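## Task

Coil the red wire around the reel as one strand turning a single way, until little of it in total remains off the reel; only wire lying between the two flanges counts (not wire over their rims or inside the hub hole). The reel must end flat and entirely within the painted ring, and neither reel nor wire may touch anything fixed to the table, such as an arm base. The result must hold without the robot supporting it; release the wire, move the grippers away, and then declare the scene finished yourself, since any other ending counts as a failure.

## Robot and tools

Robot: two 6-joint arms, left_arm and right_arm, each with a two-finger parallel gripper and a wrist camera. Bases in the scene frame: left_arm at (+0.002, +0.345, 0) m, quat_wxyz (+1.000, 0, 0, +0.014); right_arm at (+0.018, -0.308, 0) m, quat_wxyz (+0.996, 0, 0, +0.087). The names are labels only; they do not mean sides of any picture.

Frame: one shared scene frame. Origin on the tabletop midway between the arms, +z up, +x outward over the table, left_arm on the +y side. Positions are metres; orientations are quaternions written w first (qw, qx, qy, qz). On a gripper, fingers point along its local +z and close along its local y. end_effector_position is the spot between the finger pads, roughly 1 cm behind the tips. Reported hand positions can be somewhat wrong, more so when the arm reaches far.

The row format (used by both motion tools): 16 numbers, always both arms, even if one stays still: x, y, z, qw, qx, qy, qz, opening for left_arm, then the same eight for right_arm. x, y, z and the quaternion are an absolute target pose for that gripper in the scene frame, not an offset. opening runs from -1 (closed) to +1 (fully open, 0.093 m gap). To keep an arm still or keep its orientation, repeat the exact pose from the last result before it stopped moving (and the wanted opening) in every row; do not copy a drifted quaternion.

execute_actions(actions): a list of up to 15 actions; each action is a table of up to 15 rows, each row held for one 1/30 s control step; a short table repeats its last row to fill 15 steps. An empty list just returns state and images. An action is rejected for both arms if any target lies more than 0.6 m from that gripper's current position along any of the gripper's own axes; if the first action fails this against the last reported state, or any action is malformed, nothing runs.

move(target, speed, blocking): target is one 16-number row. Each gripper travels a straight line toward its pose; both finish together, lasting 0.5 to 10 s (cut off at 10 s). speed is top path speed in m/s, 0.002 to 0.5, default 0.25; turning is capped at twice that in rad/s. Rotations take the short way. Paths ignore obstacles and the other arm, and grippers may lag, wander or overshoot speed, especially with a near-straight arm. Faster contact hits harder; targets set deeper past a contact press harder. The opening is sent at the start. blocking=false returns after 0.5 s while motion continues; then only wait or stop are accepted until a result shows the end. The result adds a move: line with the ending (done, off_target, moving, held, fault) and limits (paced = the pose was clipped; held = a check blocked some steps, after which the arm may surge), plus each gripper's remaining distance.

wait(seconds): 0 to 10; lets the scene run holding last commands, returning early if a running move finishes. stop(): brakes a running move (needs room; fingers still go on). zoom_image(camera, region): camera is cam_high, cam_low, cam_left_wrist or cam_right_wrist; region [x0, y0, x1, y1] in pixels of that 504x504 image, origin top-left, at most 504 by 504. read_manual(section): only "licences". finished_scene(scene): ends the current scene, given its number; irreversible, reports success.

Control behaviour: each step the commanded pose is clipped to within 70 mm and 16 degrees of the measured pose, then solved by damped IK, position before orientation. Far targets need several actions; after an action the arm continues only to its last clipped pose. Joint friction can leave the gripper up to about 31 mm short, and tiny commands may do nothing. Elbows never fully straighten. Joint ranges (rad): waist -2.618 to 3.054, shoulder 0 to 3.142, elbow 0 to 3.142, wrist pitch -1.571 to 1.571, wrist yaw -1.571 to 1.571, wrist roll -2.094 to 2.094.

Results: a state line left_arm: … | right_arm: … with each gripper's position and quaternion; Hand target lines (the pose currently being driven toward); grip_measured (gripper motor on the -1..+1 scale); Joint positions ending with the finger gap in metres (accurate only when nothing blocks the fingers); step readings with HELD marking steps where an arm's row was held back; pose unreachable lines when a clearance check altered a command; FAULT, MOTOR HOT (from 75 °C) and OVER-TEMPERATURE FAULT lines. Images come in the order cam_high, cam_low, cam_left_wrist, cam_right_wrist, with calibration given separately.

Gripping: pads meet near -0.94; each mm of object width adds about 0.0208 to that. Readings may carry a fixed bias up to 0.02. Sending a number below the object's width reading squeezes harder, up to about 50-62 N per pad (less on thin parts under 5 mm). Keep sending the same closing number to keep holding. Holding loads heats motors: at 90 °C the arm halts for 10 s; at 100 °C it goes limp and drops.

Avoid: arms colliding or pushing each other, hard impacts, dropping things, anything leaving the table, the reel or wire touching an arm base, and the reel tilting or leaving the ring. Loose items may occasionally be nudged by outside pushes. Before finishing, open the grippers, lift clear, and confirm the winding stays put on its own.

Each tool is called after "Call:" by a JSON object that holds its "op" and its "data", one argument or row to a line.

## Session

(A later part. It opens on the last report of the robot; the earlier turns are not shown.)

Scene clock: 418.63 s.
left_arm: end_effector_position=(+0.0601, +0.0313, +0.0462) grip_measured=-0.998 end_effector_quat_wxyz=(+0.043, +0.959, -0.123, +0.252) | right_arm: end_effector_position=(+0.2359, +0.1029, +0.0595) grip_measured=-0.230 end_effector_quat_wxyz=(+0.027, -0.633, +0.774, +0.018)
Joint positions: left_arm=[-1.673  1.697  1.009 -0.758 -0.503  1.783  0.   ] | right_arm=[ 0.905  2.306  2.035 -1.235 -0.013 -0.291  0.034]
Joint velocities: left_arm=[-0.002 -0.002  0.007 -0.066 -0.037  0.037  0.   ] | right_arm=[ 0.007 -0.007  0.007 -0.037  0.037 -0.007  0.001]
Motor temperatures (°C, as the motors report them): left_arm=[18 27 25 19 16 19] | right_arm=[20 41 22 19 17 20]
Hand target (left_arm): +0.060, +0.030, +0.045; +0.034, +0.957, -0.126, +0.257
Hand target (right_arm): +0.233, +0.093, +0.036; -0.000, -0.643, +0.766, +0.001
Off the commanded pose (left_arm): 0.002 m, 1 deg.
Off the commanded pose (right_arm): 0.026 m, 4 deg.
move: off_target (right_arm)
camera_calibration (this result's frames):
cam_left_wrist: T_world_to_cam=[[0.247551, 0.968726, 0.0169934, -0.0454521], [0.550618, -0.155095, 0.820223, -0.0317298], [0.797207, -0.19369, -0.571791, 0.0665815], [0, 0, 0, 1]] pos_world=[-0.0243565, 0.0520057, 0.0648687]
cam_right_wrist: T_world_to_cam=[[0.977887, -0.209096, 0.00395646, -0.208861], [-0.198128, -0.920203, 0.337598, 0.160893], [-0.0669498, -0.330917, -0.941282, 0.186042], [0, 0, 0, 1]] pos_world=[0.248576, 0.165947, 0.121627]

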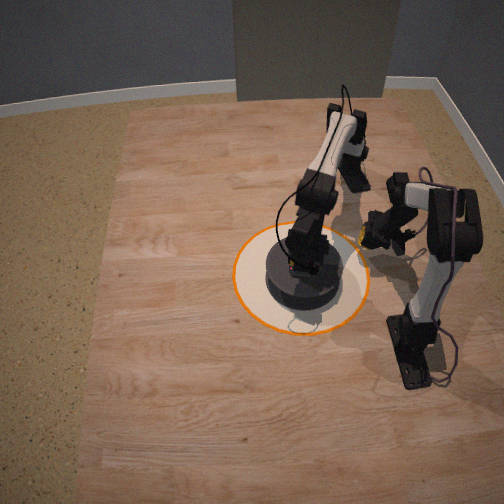

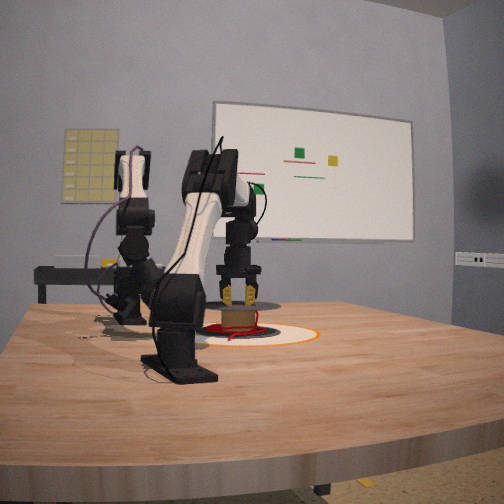

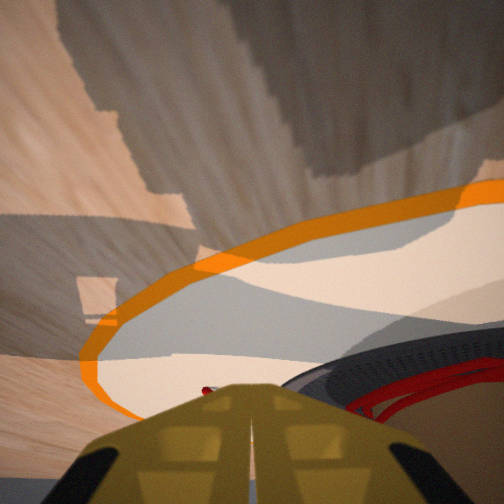

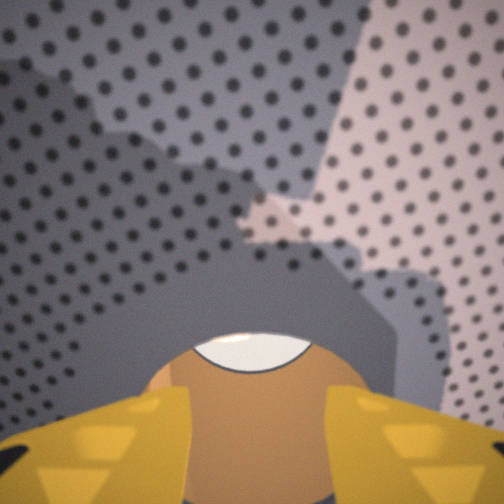

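Call:
{"op": "move", "data": {
  "target": [0.06,0.03,0.045,0.034,0.957,-0.126,0.257,-1,0.236,0.101,0.085,0,-0.6428,0.766,0,-1],
  "speed": 0.15
}}

Call:
{"op": "move", "data": {
  "target": [0.03,0.08,0.07,0.034,0.957,-0.126,0.257,-1,0.25,-0.05,0.09,0.2418,-0.6645,0.6645,0.2418,-1],
  "speed": 0.25
}}

Scene clock: 422.50 s.
left_arm: end_effector_position=(+0.0601, +0.0313, +0.0462) grip_measured=-0.998 end_effector_quat_wxyz=(+0.043, +0.959, -0.123, +0.252) | right_arm: end_effector_position=(+0.2352, +0.1014, +0.0867) grip_measured=-0.999 end_effector_quat_wxyz=(+0.002, -0.640, +0.769, +0.008)
Joint positions: left_arm=[-1.673  1.697  1.009 -0.758 -0.503  1.783  0.   ] | right_arm=[ 0.905  2.378  2.27  -1.452 -0.013 -0.309  0.   ]
Joint velocities: left_arm=[ 0.012 -0.022 -0.012 -0.022 -0.037 -0.022  0.   ] | right_arm=[-0.007  0.002 -0.002  0.007 -0.022  0.007  0.   ]
Motor temperatures (°C, as the motors report them): left_arm=[18 27 25 19 16 19] | right_arm=[20 41 22 19 17 20]
Hand target (left_arm): +0.060, +0.030, +0.045; +0.034, +0.957, -0.126, +0.257
Hand target (right_arm): +0.236, +0.101, +0.085; +0.000, -0.643, +0.766, +0.000
Off the commanded pose (left_arm): 0.002 m, 1 deg.
Off the commanded pose (right_arm): 0.002 m, 1 deg.
move: done
camera_calibration (this result's frames):
cam_left_wrist: T_world_to_cam=[[0.247551, 0.968726, 0.0169934, -0.0454521], [0.550618, -0.155095, 0.820223, -0.0317298], [0.797207, -0.19369, -0.571791, 0.0665815], [0, 0, 0, 1]] pos_world=[-0.0243565, 0.0520057, 0.0648687]
cam_right_wrist: T_world_to_cam=[[0.981394, -0.191713, -0.0105731, -0.209908], [-0.172824, -0.906009, 0.386368, 0.138626], [-0.0836509, -0.377352, -0.922284, 0.218042], [0, 0, 0, 1]] pos_world=[0.248199, 0.167633, 0.145317]

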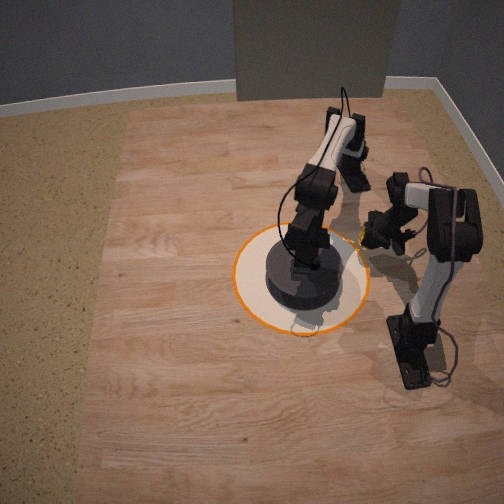

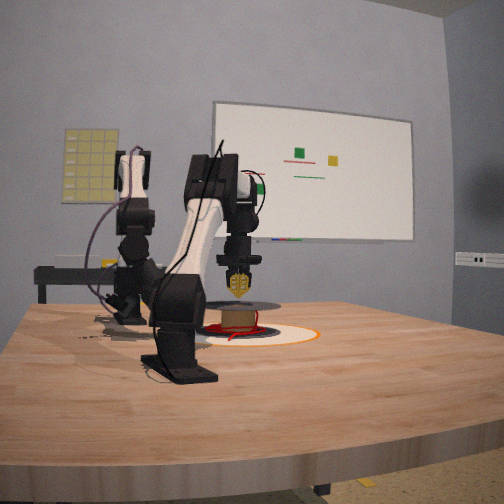

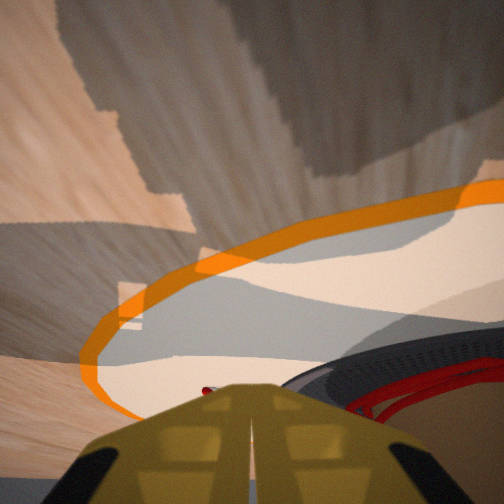

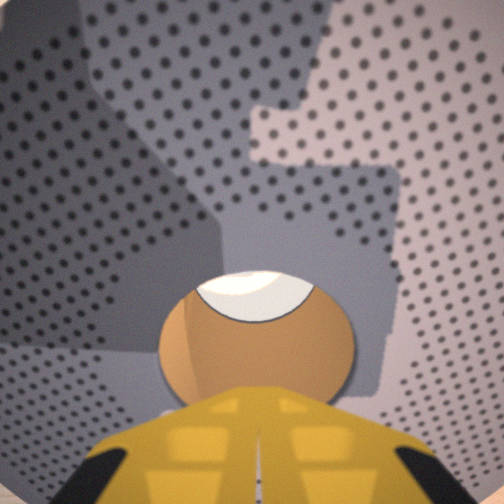

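Scene clock: 424.60 s.
left_arm: end_effector_position=(+0.0303, +0.0742, +0.0665) grip_measured=-0.998 end_effector_quat_wxyz=(+0.034, +0.959, -0.124, +0.251) | right_arm: end_effector_position=(+0.2506, -0.0458, +0.0908) grip_measured=-0.999 end_effector_quat_wxyz=(+0.238, -0.663, +0.666, +0.244)
Joint positions: left_arm=[-1.803  1.556  0.95  -0.931 -0.512  1.631  0.   ] | right_arm=[ 0.41   1.546  0.941 -0.54  -0.569 -0.856  0.   ]
Joint velocities: left_arm=[ 0.007  0.007 -0.007  0.007 -0.066  0.066  0.   ] | right_arm=[ 0.002 -0.022 -0.007  0.051 -0.051  0.051  0.   ]
Motor temperatures (°C, as the motors report them): left_arm=[18 27 25 19 16 19] | right_arm=[20 41 22 19 17 20]
Hand target (left_arm): +0.031, +0.081, +0.069; +0.033, +0.958, -0.126, +0.257
Hand target (right_arm): +0.249, -0.048, +0.091; -0.245, +0.662, -0.663, -0.248
Off the commanded pose (left_arm): 0.007 m, 1 deg.
Off the commanded pose (right_arm): 0.004 m, 1 deg.
move: done
camera_calibration (this result's frames):
cam_left_wrist: T_world_to_cam=[[0.244713, 0.969025, 0.0332465, -0.0809014], [0.550279, -0.167033, 0.818103, -0.0242334], [0.798316, -0.181905, -0.57411, 0.109483], [0, 0, 0, 1]] pos_world=[-0.0542696, 0.0942633, 0.0853707]
cam_right_wrist: T_world_to_cam=[[0.999811, -0.00868149, -0.0173715, -0.248821], [-0.0132294, -0.959328, -0.281985, 0.0245542], [-0.0142169, 0.282161, -0.959262, 0.183736], [0, 0, 0, 1]] pos_world=[0.251711, -0.0304476, 0.178852]

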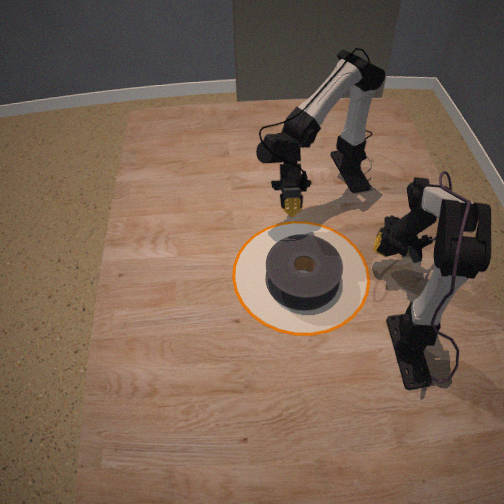

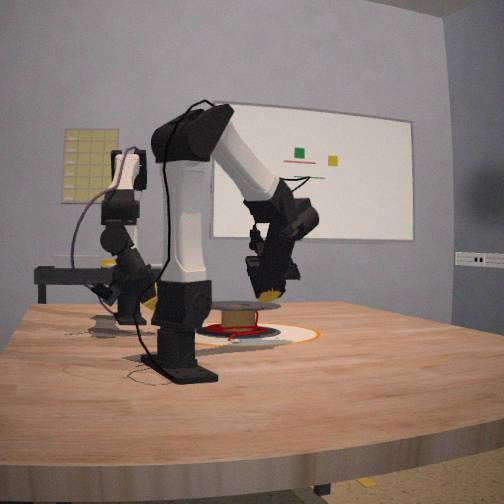

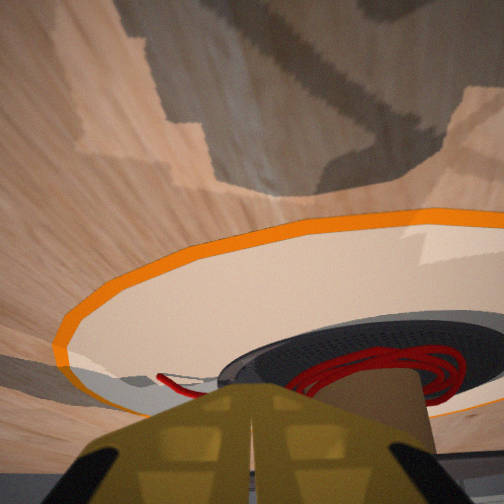

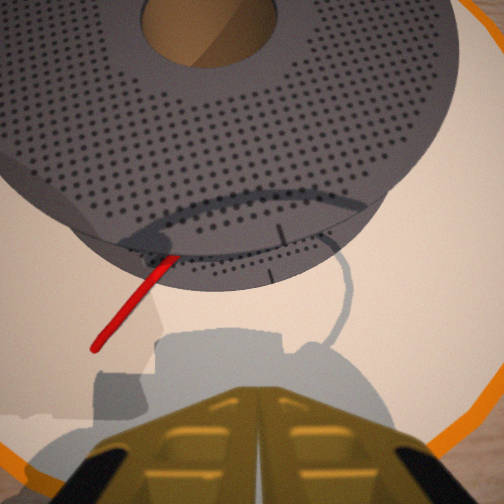

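Call:
{"op": "move", "data": {
  "target": [0.03,0.08,0.07,0.034,0.957,-0.126,0.257,-1,0.241,-0.03,0.03,0.3265,-0.6272,0.6272,0.3265,-1],
  "speed": 0.2
}}

Call:
{"op": "move", "data": {
  "target": [0.03,0.08,0.07,0.034,0.957,-0.126,0.257,-1,0.241,0.012,0.026,0.3265,-0.6272,0.6272,0.3265,-1],
  "speed": 0.1
}}

Scene clock: 430.87 s.
left_arm: end_effector_position=(+0.0295, +0.0746, +0.0665) grip_measured=-0.998 end_effector_quat_wxyz=(+0.034, +0.959, -0.124, +0.251) | right_arm: end_effector_position=(+0.2457, -0.0254, +0.0397) grip_measured=-0.999 end_effector_quat_wxyz=(+0.338, -0.633, +0.620, +0.318)
Joint positions: left_arm=[-1.807  1.556  0.95  -0.933 -0.512  1.628  0.   ] | right_arm=[ 0.397  1.672  0.621  0.156 -0.752 -0.746  0.   ]
Joint velocities: left_arm=[-0.012  0.007  0.022 -0.051 -0.037 -0.007  0.   ] | right_arm=[-0.017 -0.002  0.007  0.081 -0.081  0.081  0.   ]
Motor temperatures (°C, as the motors report them): left_arm=[18 27 25 19 16 19] | right_arm=[20 40 22 19 17 20]
Hand target (left_arm): +0.030, +0.080, +0.070; +0.034, +0.958, -0.126, +0.257
Hand target (right_arm): +0.240, -0.030, +0.030; -0.327, +0.627, -0.627, -0.326
Off the commanded pose (left_arm): 0.007 m, 1 deg.
Off the commanded pose (right_arm): 0.012 m, 2 deg.
move: off_target (right_arm)
camera_calibration (this result's frames):
cam_left_wrist: T_world_to_cam=[[0.244819, 0.968984, 0.0336618, -0.081114], [0.550277, -0.167448, 0.81802, -0.0236633], [0.798285, -0.181744, -0.574204, 0.1102], [0, 0, 0, 1]] pos_world=[-0.0550912, 0.094664, 0.0853646]
cam_right_wrist: T_world_to_cam=[[0.999704, -0.00108862, 0.024321, -0.246017], [0.0118796, -0.850179, -0.52636, 0.0359121], [0.0212502, 0.526493, -0.849914, 0.12204], [0, 0, 0, 1]] pos_world=[0.242924, -0.0339891, 0.128609]

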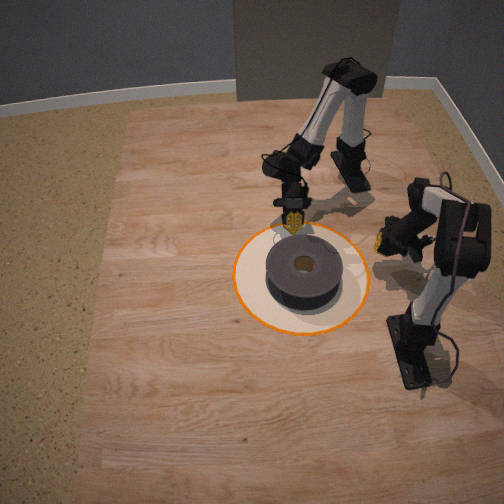

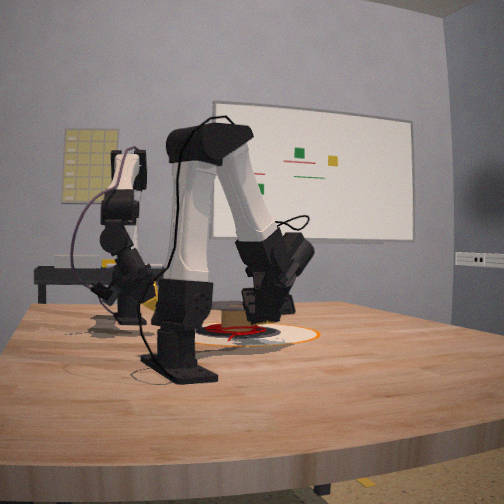

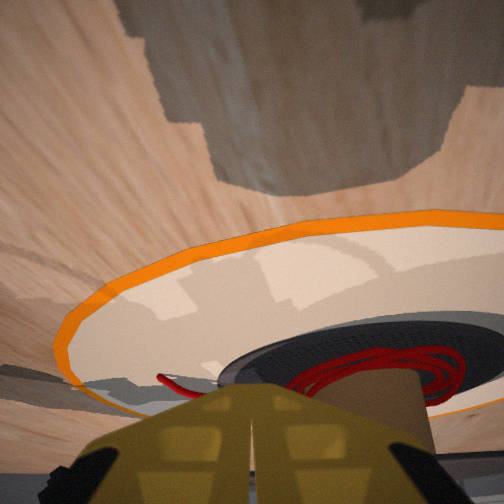

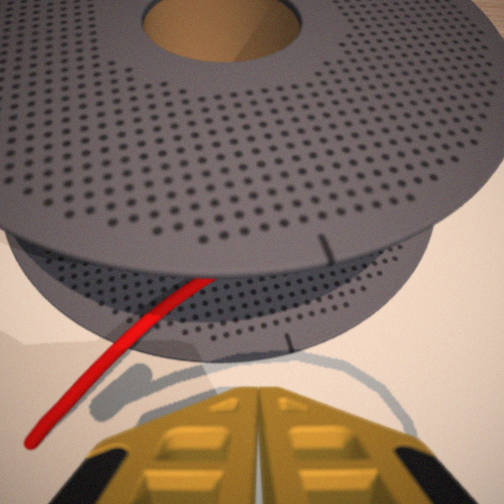

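Scene clock: 431.80 s.
left_arm: end_effector_position=(+0.0295, +0.0746, +0.0665) grip_measured=-0.998 end_effector_quat_wxyz=(+0.034, +0.959, -0.124, +0.251) | right_arm: end_effector_position=(+0.2353, +0.0045, +0.0241) grip_measured=-0.999 end_effector_quat_wxyz=(+0.319, -0.628, +0.630, +0.329)
Joint positions: left_arm=[-1.807  1.556  0.95  -0.933 -0.512  1.628  0.   ] | right_arm=[ 0.502  1.767  0.647  0.26  -0.698 -0.624  0.   ]
Joint velocities: left_arm=[ 0.017  0.002 -0.022  0.007  0.022 -0.051  0.   ] | right_arm=[ 0.007  0.002 -0.002  0.007  0.022 -0.051  0.   ]
Motor temperatures (°C, as the motors report them): left_arm=[18 27 25 19 16 19] | right_arm=[20 40 22 20 17 20]
Hand target (left_arm): +0.030, +0.080, +0.070; +0.034, +0.958, -0.126, +0.257
Hand target (right_arm): +0.241, +0.011, +0.025; -0.326, +0.628, -0.627, -0.325
Off the commanded pose (left_arm): 0.007 m, 1 deg.
Off the commanded pose (right_arm): 0.010 m, 1 deg.
move: done
camera_calibration (this result's frames):
cam_left_wrist: T_world_to_cam=[[0.244819, 0.968984, 0.0336618, -0.081114], [0.550277, -0.167448, 0.81802, -0.0236633], [0.798285, -0.181744, -0.574204, 0.1102], [0, 0, 0, 1]] pos_world=[-0.0550912, 0.094664, 0.0853646]
cam_right_wrist: T_world_to_cam=[[0.999723, -0.000803137, -0.0235026, -0.234109], [-0.0127949, -0.857117, -0.514963, 0.0588792], [-0.0197309, 0.515121, -0.85689, 0.103119], [0, 0, 0, 1]] pos_world=[0.236832, -0.00284031, 0.11318]

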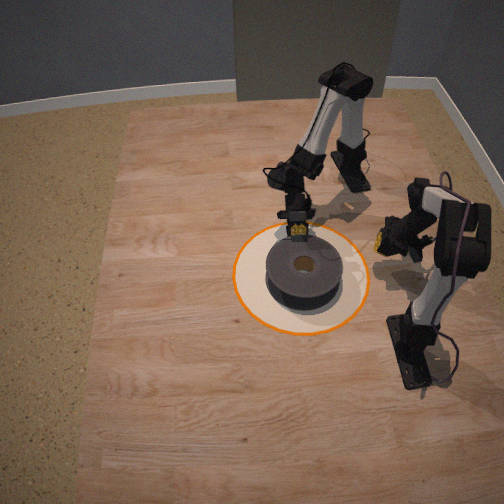

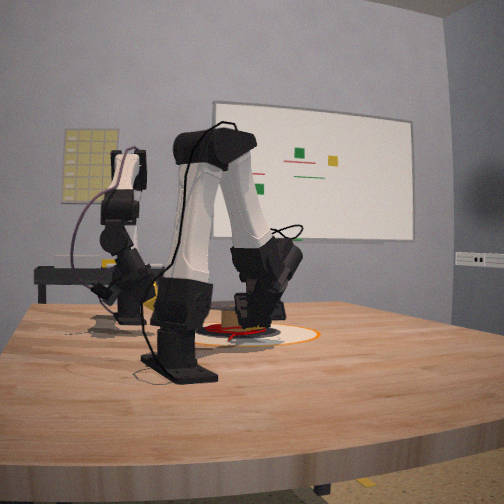

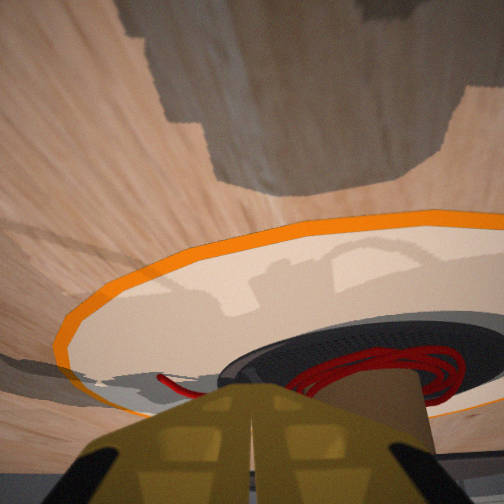

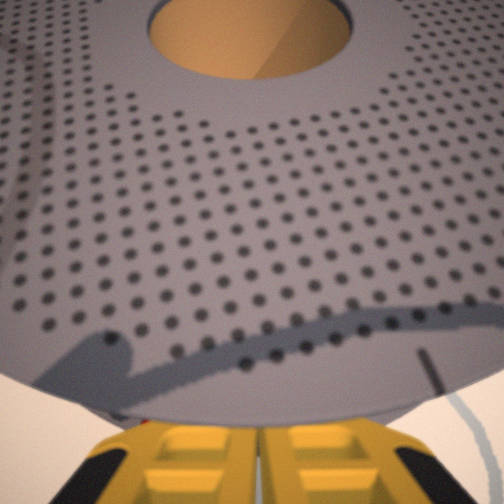

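Call:
{"op": "execute_actions", "data": {
  "actions": []
}}

Scene clock: 433.50 s.
left_arm: end_effector_position=(+0.0295, +0.0746, +0.0665) grip_measured=-0.998 end_effector_quat_wxyz=(+0.034, +0.959, -0.124, +0.251) | right_arm: end_effector_position=(+0.2357, +0.0046, +0.0243) grip_measured=-0.999 end_effector_quat_wxyz=(+0.319, -0.627, +0.630, +0.329)
Joint positions: left_arm=[-1.807  1.556  0.95  -0.933 -0.512  1.628  0.   ] | right_arm=[ 0.502  1.767  0.647  0.262 -0.697 -0.622  0.   ]
Joint velocities: left_arm=[ 0.002  0.002 -0.017  0.022 -0.051 -0.037  0.   ] | right_arm=[ 0.017 -0.002  0.017  0.022  0.022  0.081  0.   ]
Motor temperatures (°C, as the motors report them): left_arm=[18 27 25 19 16 19] | right_arm=[20 40 22 20 17 20]
Hand target (left_arm): +0.030, +0.080, +0.070; +0.034, +0.958, -0.126, +0.257
Hand target (right_arm): +0.241, +0.011, +0.025; -0.326, +0.628, -0.627, -0.325
Off the commanded pose (left_arm): 0.007 m, 1 deg.
Off the commanded pose (right_arm): 0.009 m, 1 deg.
camera_calibration (this result's frames):
cam_left_wrist: T_world_to_cam=[[0.244819, 0.968984, 0.0336618, -0.081114], [0.550277, -0.167448, 0.81802, -0.0236633], [0.798285, -0.181744, -0.574204, 0.1102], [0, 0, 0, 1]] pos_world=[-0.0550912, 0.094664, 0.0853646]
cam_right_wrist: T_world_to_cam=[[0.999731, -0.00264569, -0.0230261, -0.234494], [-0.0141382, -0.856837, -0.515394, 0.0593936], [-0.018366, 0.515581, -0.856644, 0.102872], [0, 0, 0, 1]] pos_world=[0.23716, -0.00276854, 0.113336]

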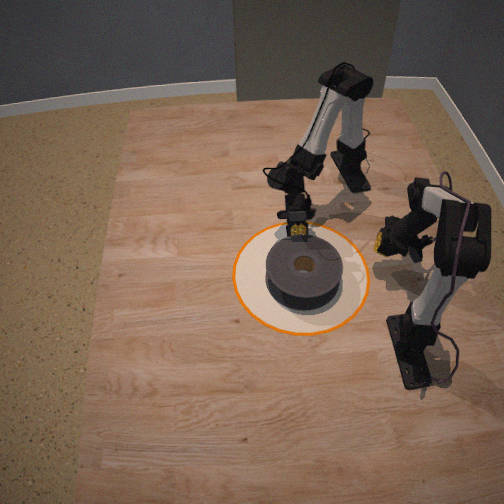

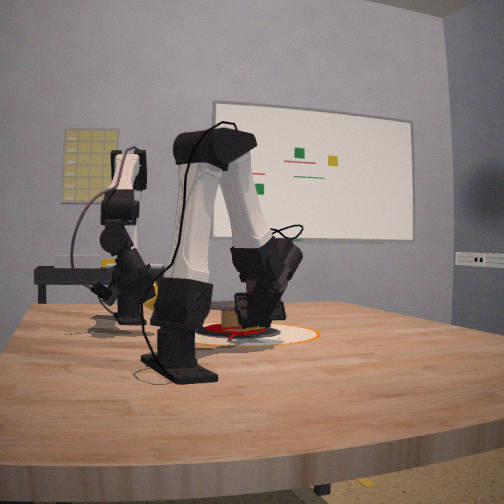

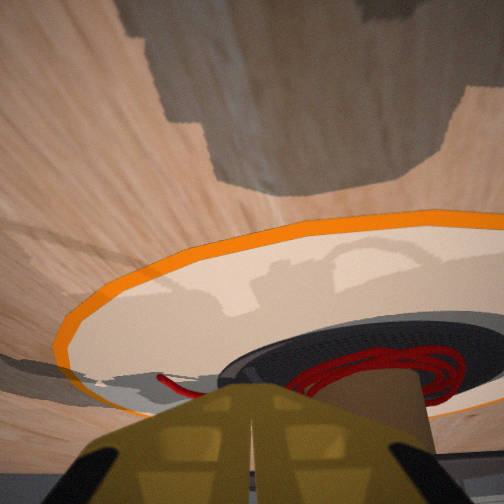

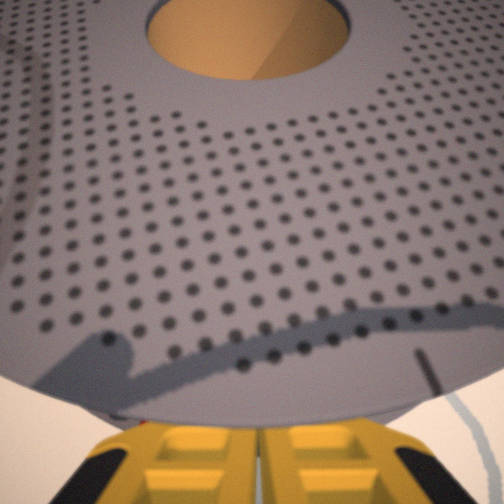

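Call:
{"op": "move", "data": {
  "target": [0.03,0.08,0.07,0.034,0.957,-0.126,0.257,-1, 0.205,0.016,0.024,0.3782,-0.5088,0.7266,0.2648,-1],
  "speed": 0.05
}}

Call:
{"op": "move", "data": {
  "target": [0.03,0.08,0.07,0.034,0.957,-0.126,0.257,-1, 0.171,0.037,0.024,0.4267,-0.3395,0.8195,0.1767,-1],
  "speed": 0.05
}}

Scene clock: 437.93 s.
left_arm: end_effector_position=(+0.0295, +0.0746, +0.0665) grip_measured=-0.998 end_effector_quat_wxyz=(+0.034, +0.959, -0.124, +0.251) | right_arm: end_effector_position=(+0.2095, +0.0174, +0.0204) grip_measured=-0.999 end_effector_quat_wxyz=(+0.372, -0.514, +0.728, +0.260)
Joint positions: left_arm=[-1.807  1.556  0.95  -0.933 -0.512  1.628  0.   ] | right_arm=[ 0.763  1.68   0.444  0.587 -0.233 -0.178  0.   ]
Joint velocities: left_arm=[-0.012 -0.017  0.012  0.022 -0.037  0.007  0.   ] | right_arm=[ 0.007 -0.002 -0.012  0.022 -0.037 -0.066  0.   ]
Motor temperatures (°C, as the motors report them): left_arm=[18 27 25 19 16 19] | right_arm=[20 39 22 21 17 20]
Hand target (left_arm): +0.030, +0.080, +0.070; +0.034, +0.958, -0.126, +0.257
Hand target (right_arm): +0.206, +0.015, +0.022; +0.377, -0.512, +0.726, +0.259
Off the commanded pose (left_arm): 0.007 m, 1 deg.
Off the commanded pose (right_arm): 0.006 m, 1 deg.
move: done
camera_calibration (this result's frames):
cam_left_wrist: T_world_to_cam=[[0.244819, 0.968984, 0.0336618, -0.081114], [0.550277, -0.167448, 0.81802, -0.0236633], [0.798285, -0.181744, -0.574204, 0.1102], [0, 0, 0, 1]] pos_world=[-0.0550912, 0.094664, 0.0853646]
cam_right_wrist: T_world_to_cam=[[0.940247, -0.340453, -0.0053289, -0.190346], [-0.295955, -0.809416, -0.507204, 0.126035], [0.168366, 0.478474, -0.86181, 0.0541216], [0, 0, 0, 1]] pos_world=[0.207161, 0.0113154, 0.109554]

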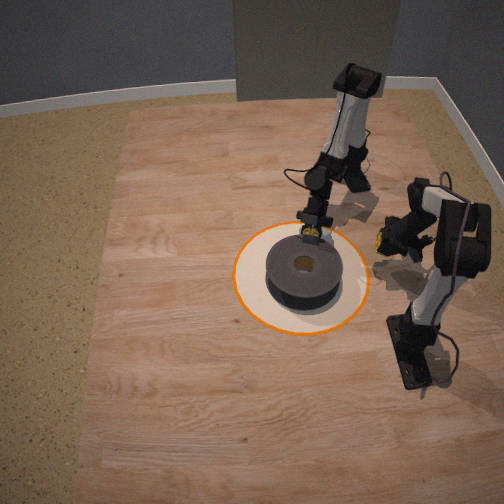

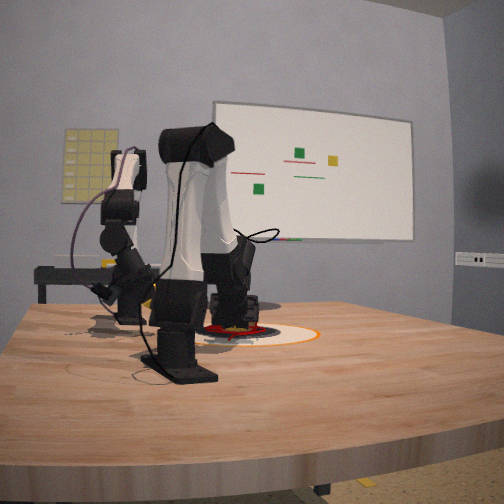

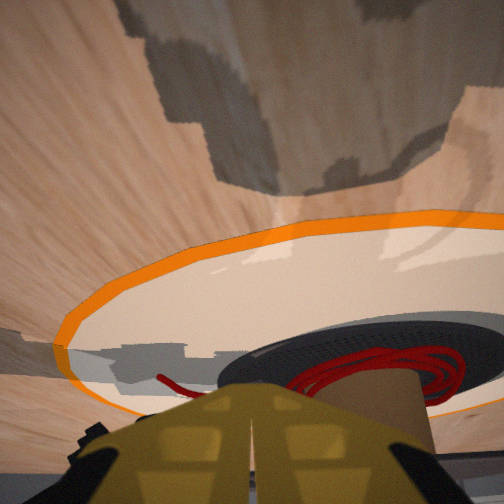

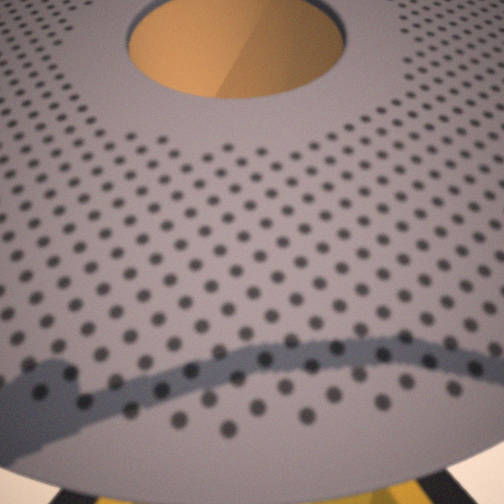

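Scene clock: 442.77 s.
left_arm: end_effector_position=(+0.0295, +0.0746, +0.0665) grip_measured=-0.998 end_effector_quat_wxyz=(+0.034, +0.959, -0.124, +0.251) | right_arm: end_effector_position=(+0.1737, +0.0323, +0.0257) grip_measured=-0.999 end_effector_quat_wxyz=(+0.430, -0.342, +0.817, +0.176)
Joint positions: left_arm=[-1.807  1.556  0.95  -0.933 -0.512  1.628  0.   ] | right_arm=[1.165 1.68  0.47  0.529 0.447 0.329 0.   ]
Joint velocities: left_arm=[ 0.002  0.017  0.002 -0.037 -0.007  0.051  0.   ] | right_arm=[-0.007 -0.002  0.002 -0.037  0.022  0.139  0.   ]
Motor temperatures (°C, as the motors report them): left_arm=[18 27 25 19 16 19] | right_arm=[20 38 22 22 17 20]
Hand target (left_arm): +0.030, +0.080, +0.070; +0.034, +0.958, -0.126, +0.257
Hand target (right_arm): +0.173, +0.036, +0.024; +0.430, -0.343, +0.818, +0.171
Off the commanded pose (left_arm): 0.007 m, 1 deg.
Off the commanded pose (right_arm): 0.006 m, 1 deg.
move: done
camera_calibration (this result's frames):
cam_left_wrist: T_world_to_cam=[[0.244819, 0.968984, 0.0336618, -0.081114], [0.550277, -0.167448, 0.81802, -0.0236633], [0.798285, -0.181744, -0.574204, 0.1102], [0, 0, 0, 1]] pos_world=[-0.0550912, 0.094664, 0.0853646]
cam_right_wrist: T_world_to_cam=[[0.707171, -0.707038, -0.00266321, -0.0993797], [-0.601085, -0.599207, -0.528817, 0.176864], [0.372298, 0.375565, -0.848732, 0.0251556], [0, 0, 0, 1]] pos_world=[0.167223, 0.0262654, 0.114614]

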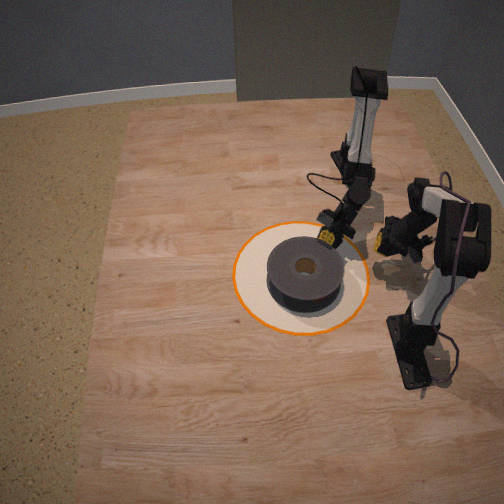

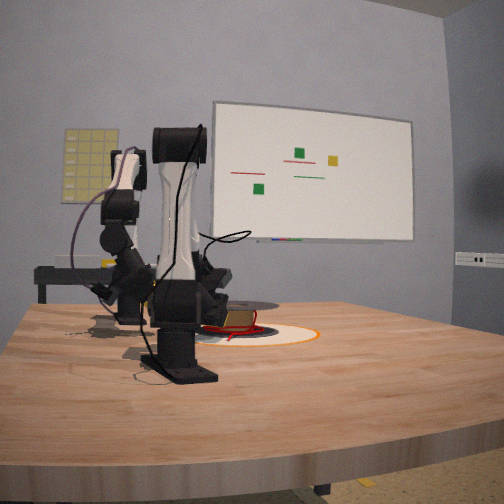

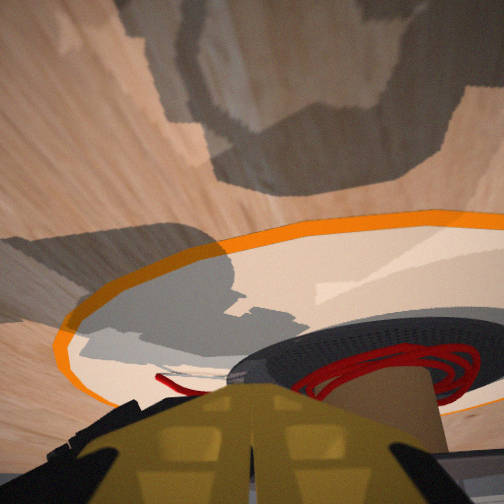

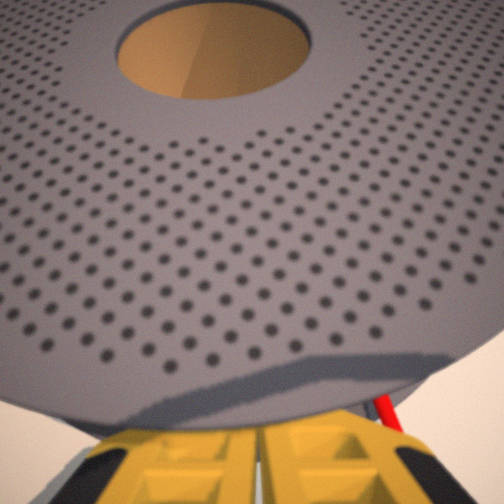

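Call:
{"op": "zoom_image", "data": {
  "camera": "cam_low",
  "region": [180,290,320,360]
}}

Region (180, 290, 320, 360) of cam_low's 504x504 image, scaled by 3.600, with more detail than that image has.

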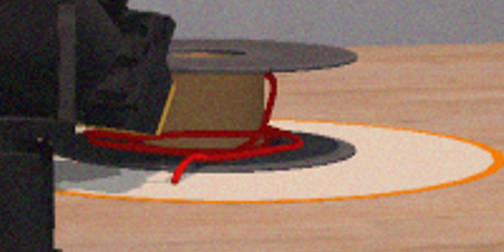

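Call:
{"op": "move", "data": {
  "target": [0.03,0.08,0.07,0.034,0.957,-0.126,0.257,-1, 0.215,0.0,0.034,0.3782,-0.5088,0.7266,0.2648,-1],
  "speed": 0.1
}}

Call:
{"op": "move", "data": {
  "target": [0.03,0.08,0.07,0.034,0.957,-0.126,0.257,-1, 0.245,0.008,0.028,0.3265,-0.6272,0.6272,0.3265,-1],
  "speed": 0.1
}}

Call:
{"op": "move", "data": {
  "target": [0.03,0.08,0.07,0.034,0.957,-0.126,0.257,-1, 0.240,0.010,0.008,0.3265,-0.6272,0.6272,0.3265,-1],
  "speed": 0.05
}}

Scene clock: 447.50 s.
left_arm: end_effector_position=(+0.0295, +0.0746, +0.0665) grip_measured=-0.998 end_effector_quat_wxyz=(+0.034, +0.959, -0.124, +0.251) | right_arm: end_effector_position=(+0.2121, +0.0022, +0.0304) grip_measured=-0.999 end_effector_quat_wxyz=(+0.376, -0.504, +0.730, +0.269)
Joint positions: left_arm=[-1.807  1.556  0.95  -0.933 -0.512  1.628  0.   ] | right_arm=[ 0.713  1.602  0.403  0.562 -0.277 -0.182  0.   ]
Joint velocities: left_arm=[-0.007  0.002  0.012  0.007  0.022 -0.037  0.   ] | right_arm=[-0.017 -0.002  0.002  0.007 -0.007 -0.081  0.   ]
Motor temperatures (°C, as the motors report them): left_arm=[18 27 25 19 16 19] | right_arm=[20 38 22 22 17 20]
Hand target (left_arm): +0.030, +0.080, +0.070; +0.034, +0.958, -0.126, +0.257
Hand target (right_arm): +0.213, +0.001, +0.034; +0.377, -0.505, +0.727, +0.272
Off the commanded pose (left_arm): 0.007 m, 1 deg.
Off the commanded pose (right_arm): 0.005 m, 1 deg.
move: done
camera_calibration (this result's frames):
cam_left_wrist: T_world_to_cam=[[0.244819, 0.968984, 0.0336618, -0.081114], [0.550277, -0.167448, 0.81802, -0.0236633], [0.798285, -0.181744, -0.574204, 0.1102], [0, 0, 0, 1]] pos_world=[-0.0550912, 0.094664, 0.0853646]
cam_right_wrist: T_world_to_cam=[[0.935847, -0.351631, -0.0233514, -0.196418], [-0.311075, -0.793139, -0.523606, 0.123234], [0.165595, 0.497279, -0.851641, 0.0697784], [0, 0, 0, 1]] pos_world=[0.210598, -0.00602446, 0.119366]

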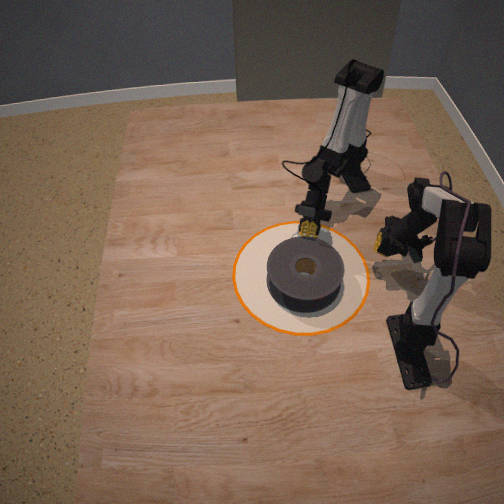

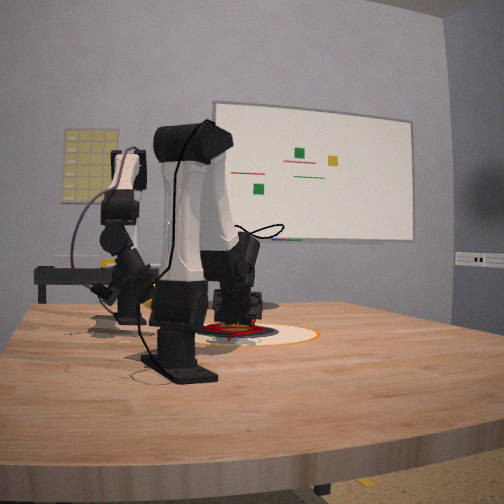

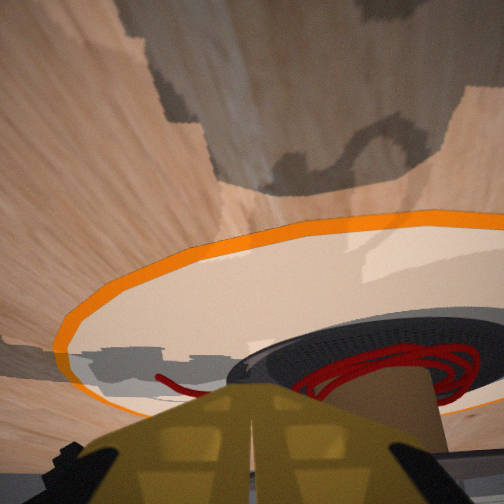

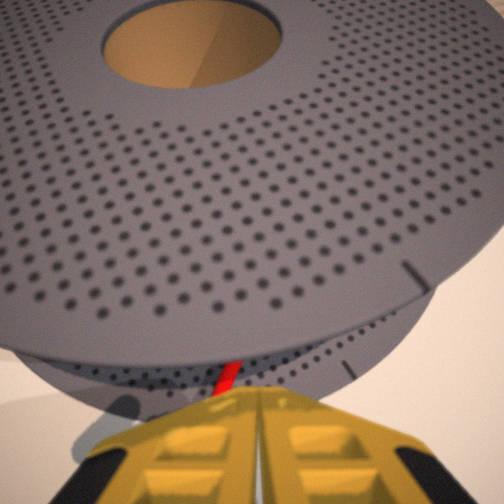

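Scene clock: 449.80 s.
left_arm: end_effector_position=(+0.0295, +0.0746, +0.0665) grip_measured=-0.998 end_effector_quat_wxyz=(+0.034, +0.959, -0.124, +0.251) | right_arm: end_effector_position=(+0.2405, +0.0077, +0.0306) grip_measured=-0.999 end_effector_quat_wxyz=(+0.333, -0.625, +0.626, +0.327)
Joint positions: left_arm=[-1.807  1.556  0.95  -0.933 -0.512  1.628  0.   ] | right_arm=[ 0.501  1.76   0.65   0.286 -0.693 -0.612  0.   ]
Joint velocities: left_arm=[ 0.002 -0.002  0.002 -0.007  0.037 -0.066  0.   ] | right_arm=[-0.002 -0.002 -0.012 -0.081 -0.022 -0.066  0.   ]
Motor temperatures (°C, as the motors report them): left_arm=[18 27 25 19 16 19] | right_arm=[20 37 22 22 17 20]
Hand target (left_arm): +0.030, +0.080, +0.070; +0.034, +0.958, -0.126, +0.257
Hand target (right_arm): +0.244, +0.008, +0.029; -0.329, +0.624, -0.627, -0.331
Off the commanded pose (left_arm): 0.007 m, 1 deg.
Off the commanded pose (right_arm): 0.005 m, 1 deg.
move: done
camera_calibration (this result's frames):
cam_left_wrist: T_world_to_cam=[[0.244819, 0.968984, 0.0336618, -0.081114], [0.550277, -0.167448, 0.81802, -0.0236633], [0.798285, -0.181744, -0.574204, 0.1102], [0, 0, 0, 1]] pos_world=[-0.0550912, 0.094664, 0.0853646]
cam_right_wrist: T_world_to_cam=[[0.999938, -0.0107408, -0.00289298, -0.239704], [-0.0106329, -0.846541, -0.532217, 0.0649411], [0.00326742, 0.532215, -0.846603, 0.101163], [0, 0, 0, 1]] pos_world=[0.240049, -0.00143992, 0.119515]

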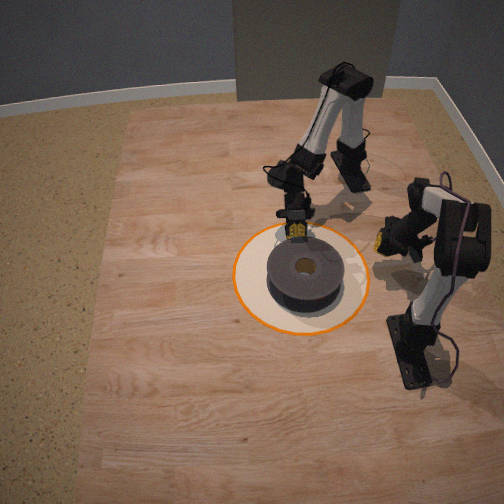

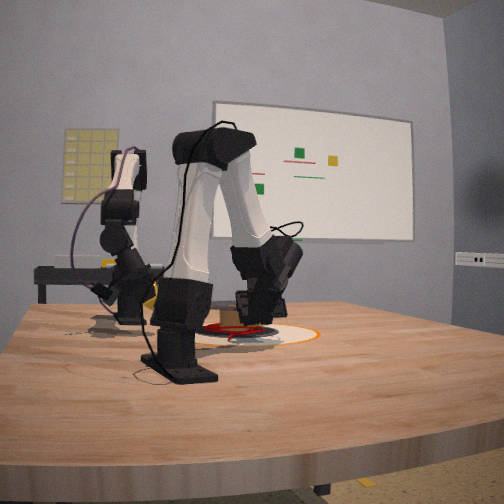

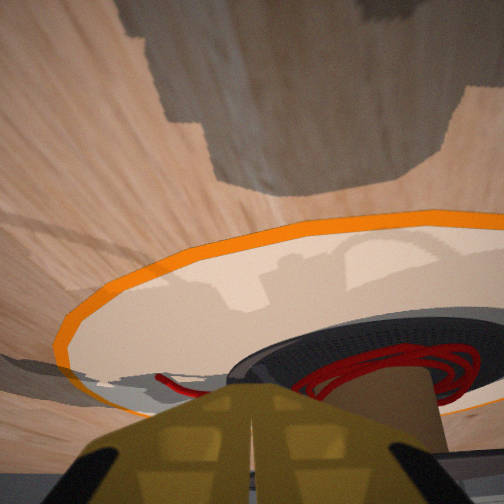

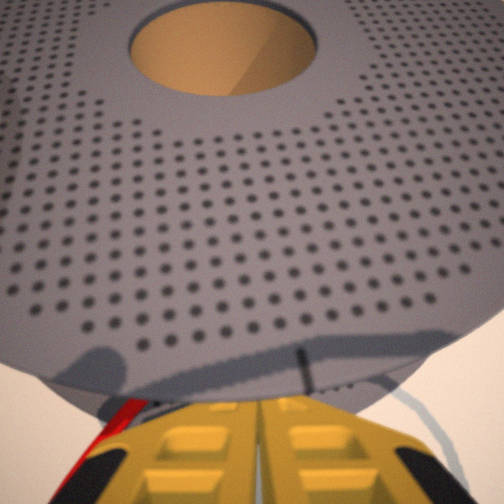

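Scene clock: 450.53 s.
left_arm: end_effector_position=(+0.0295, +0.0746, +0.0665) grip_measured=-0.998 end_effector_quat_wxyz=(+0.034, +0.959, -0.124, +0.251) | right_arm: end_effector_position=(+0.2424, +0.0092, +0.0136) grip_measured=-0.999 end_effector_quat_wxyz=(+0.328, -0.624, +0.629, +0.328)
Joint positions: left_arm=[-1.807  1.556  0.95  -0.933 -0.512  1.628  0.   ] | right_arm=[ 0.501  1.832  0.65   0.346 -0.693 -0.612  0.   ]
Joint velocities: left_arm=[-0.002 -0.007  0.007  0.081  0.007 -0.051  0.   ] | right_arm=[-0.017  0.002  0.002  0.022 -0.037  0.066  0.   ]
Motor temperatures (°C, as the motors report them): left_arm=[18 27 25 19 16 19] | right_arm=[20 37 22 22 17 20]
Hand target (left_arm): +0.030, +0.080, +0.070; +0.034, +0.958, -0.126, +0.257
Hand target (right_arm): +0.240, +0.010, +0.008; -0.326, +0.627, -0.627, -0.326
Off the commanded pose (left_arm): 0.007 m, 1 deg.
Off the commanded pose (right_arm): 0.006 m, 0 deg.
move: done
camera_calibration (this result's frames):
cam_left_wrist: T_world_to_cam=[[0.244819, 0.968984, 0.0336618, -0.081114], [0.550277, -0.167448, 0.81802, -0.0236633], [0.798285, -0.181744, -0.574204, 0.1102], [0, 0, 0, 1]] pos_world=[-0.0550912, 0.094664, 0.0853646]
cam_right_wrist: T_world_to_cam=[[0.999869, -0.010796, -0.0120445, -0.241499], [-0.0155168, -0.850451, -0.525825, 0.0583304], [-0.00456648, 0.525943, -0.850507, 0.087953], [0, 0, 0, 1]] pos_world=[0.242774, 0.000741626, 0.102568]

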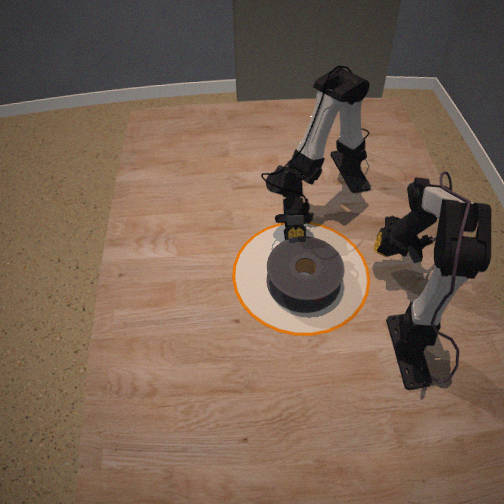

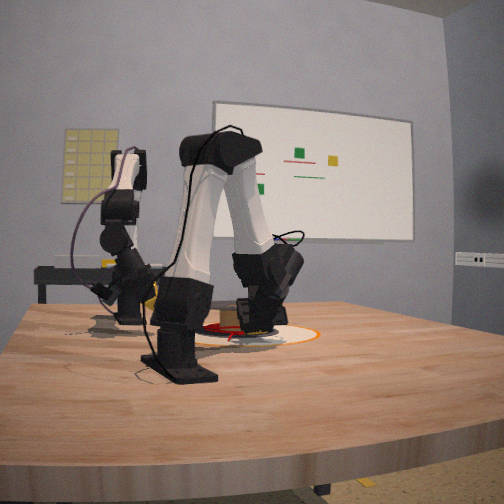

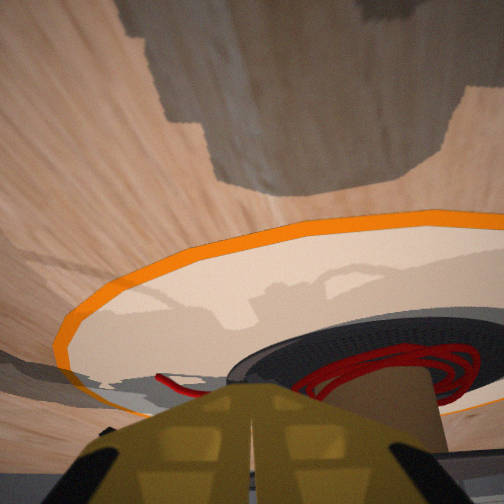

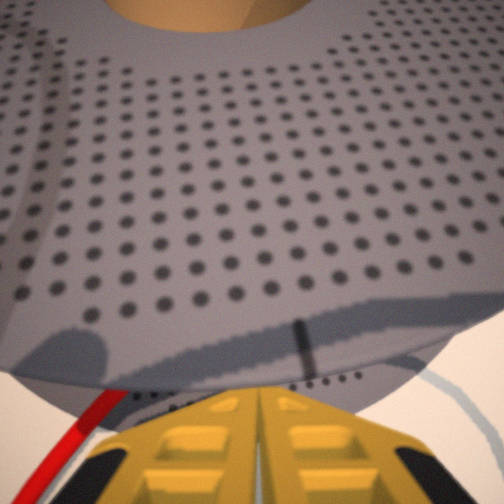

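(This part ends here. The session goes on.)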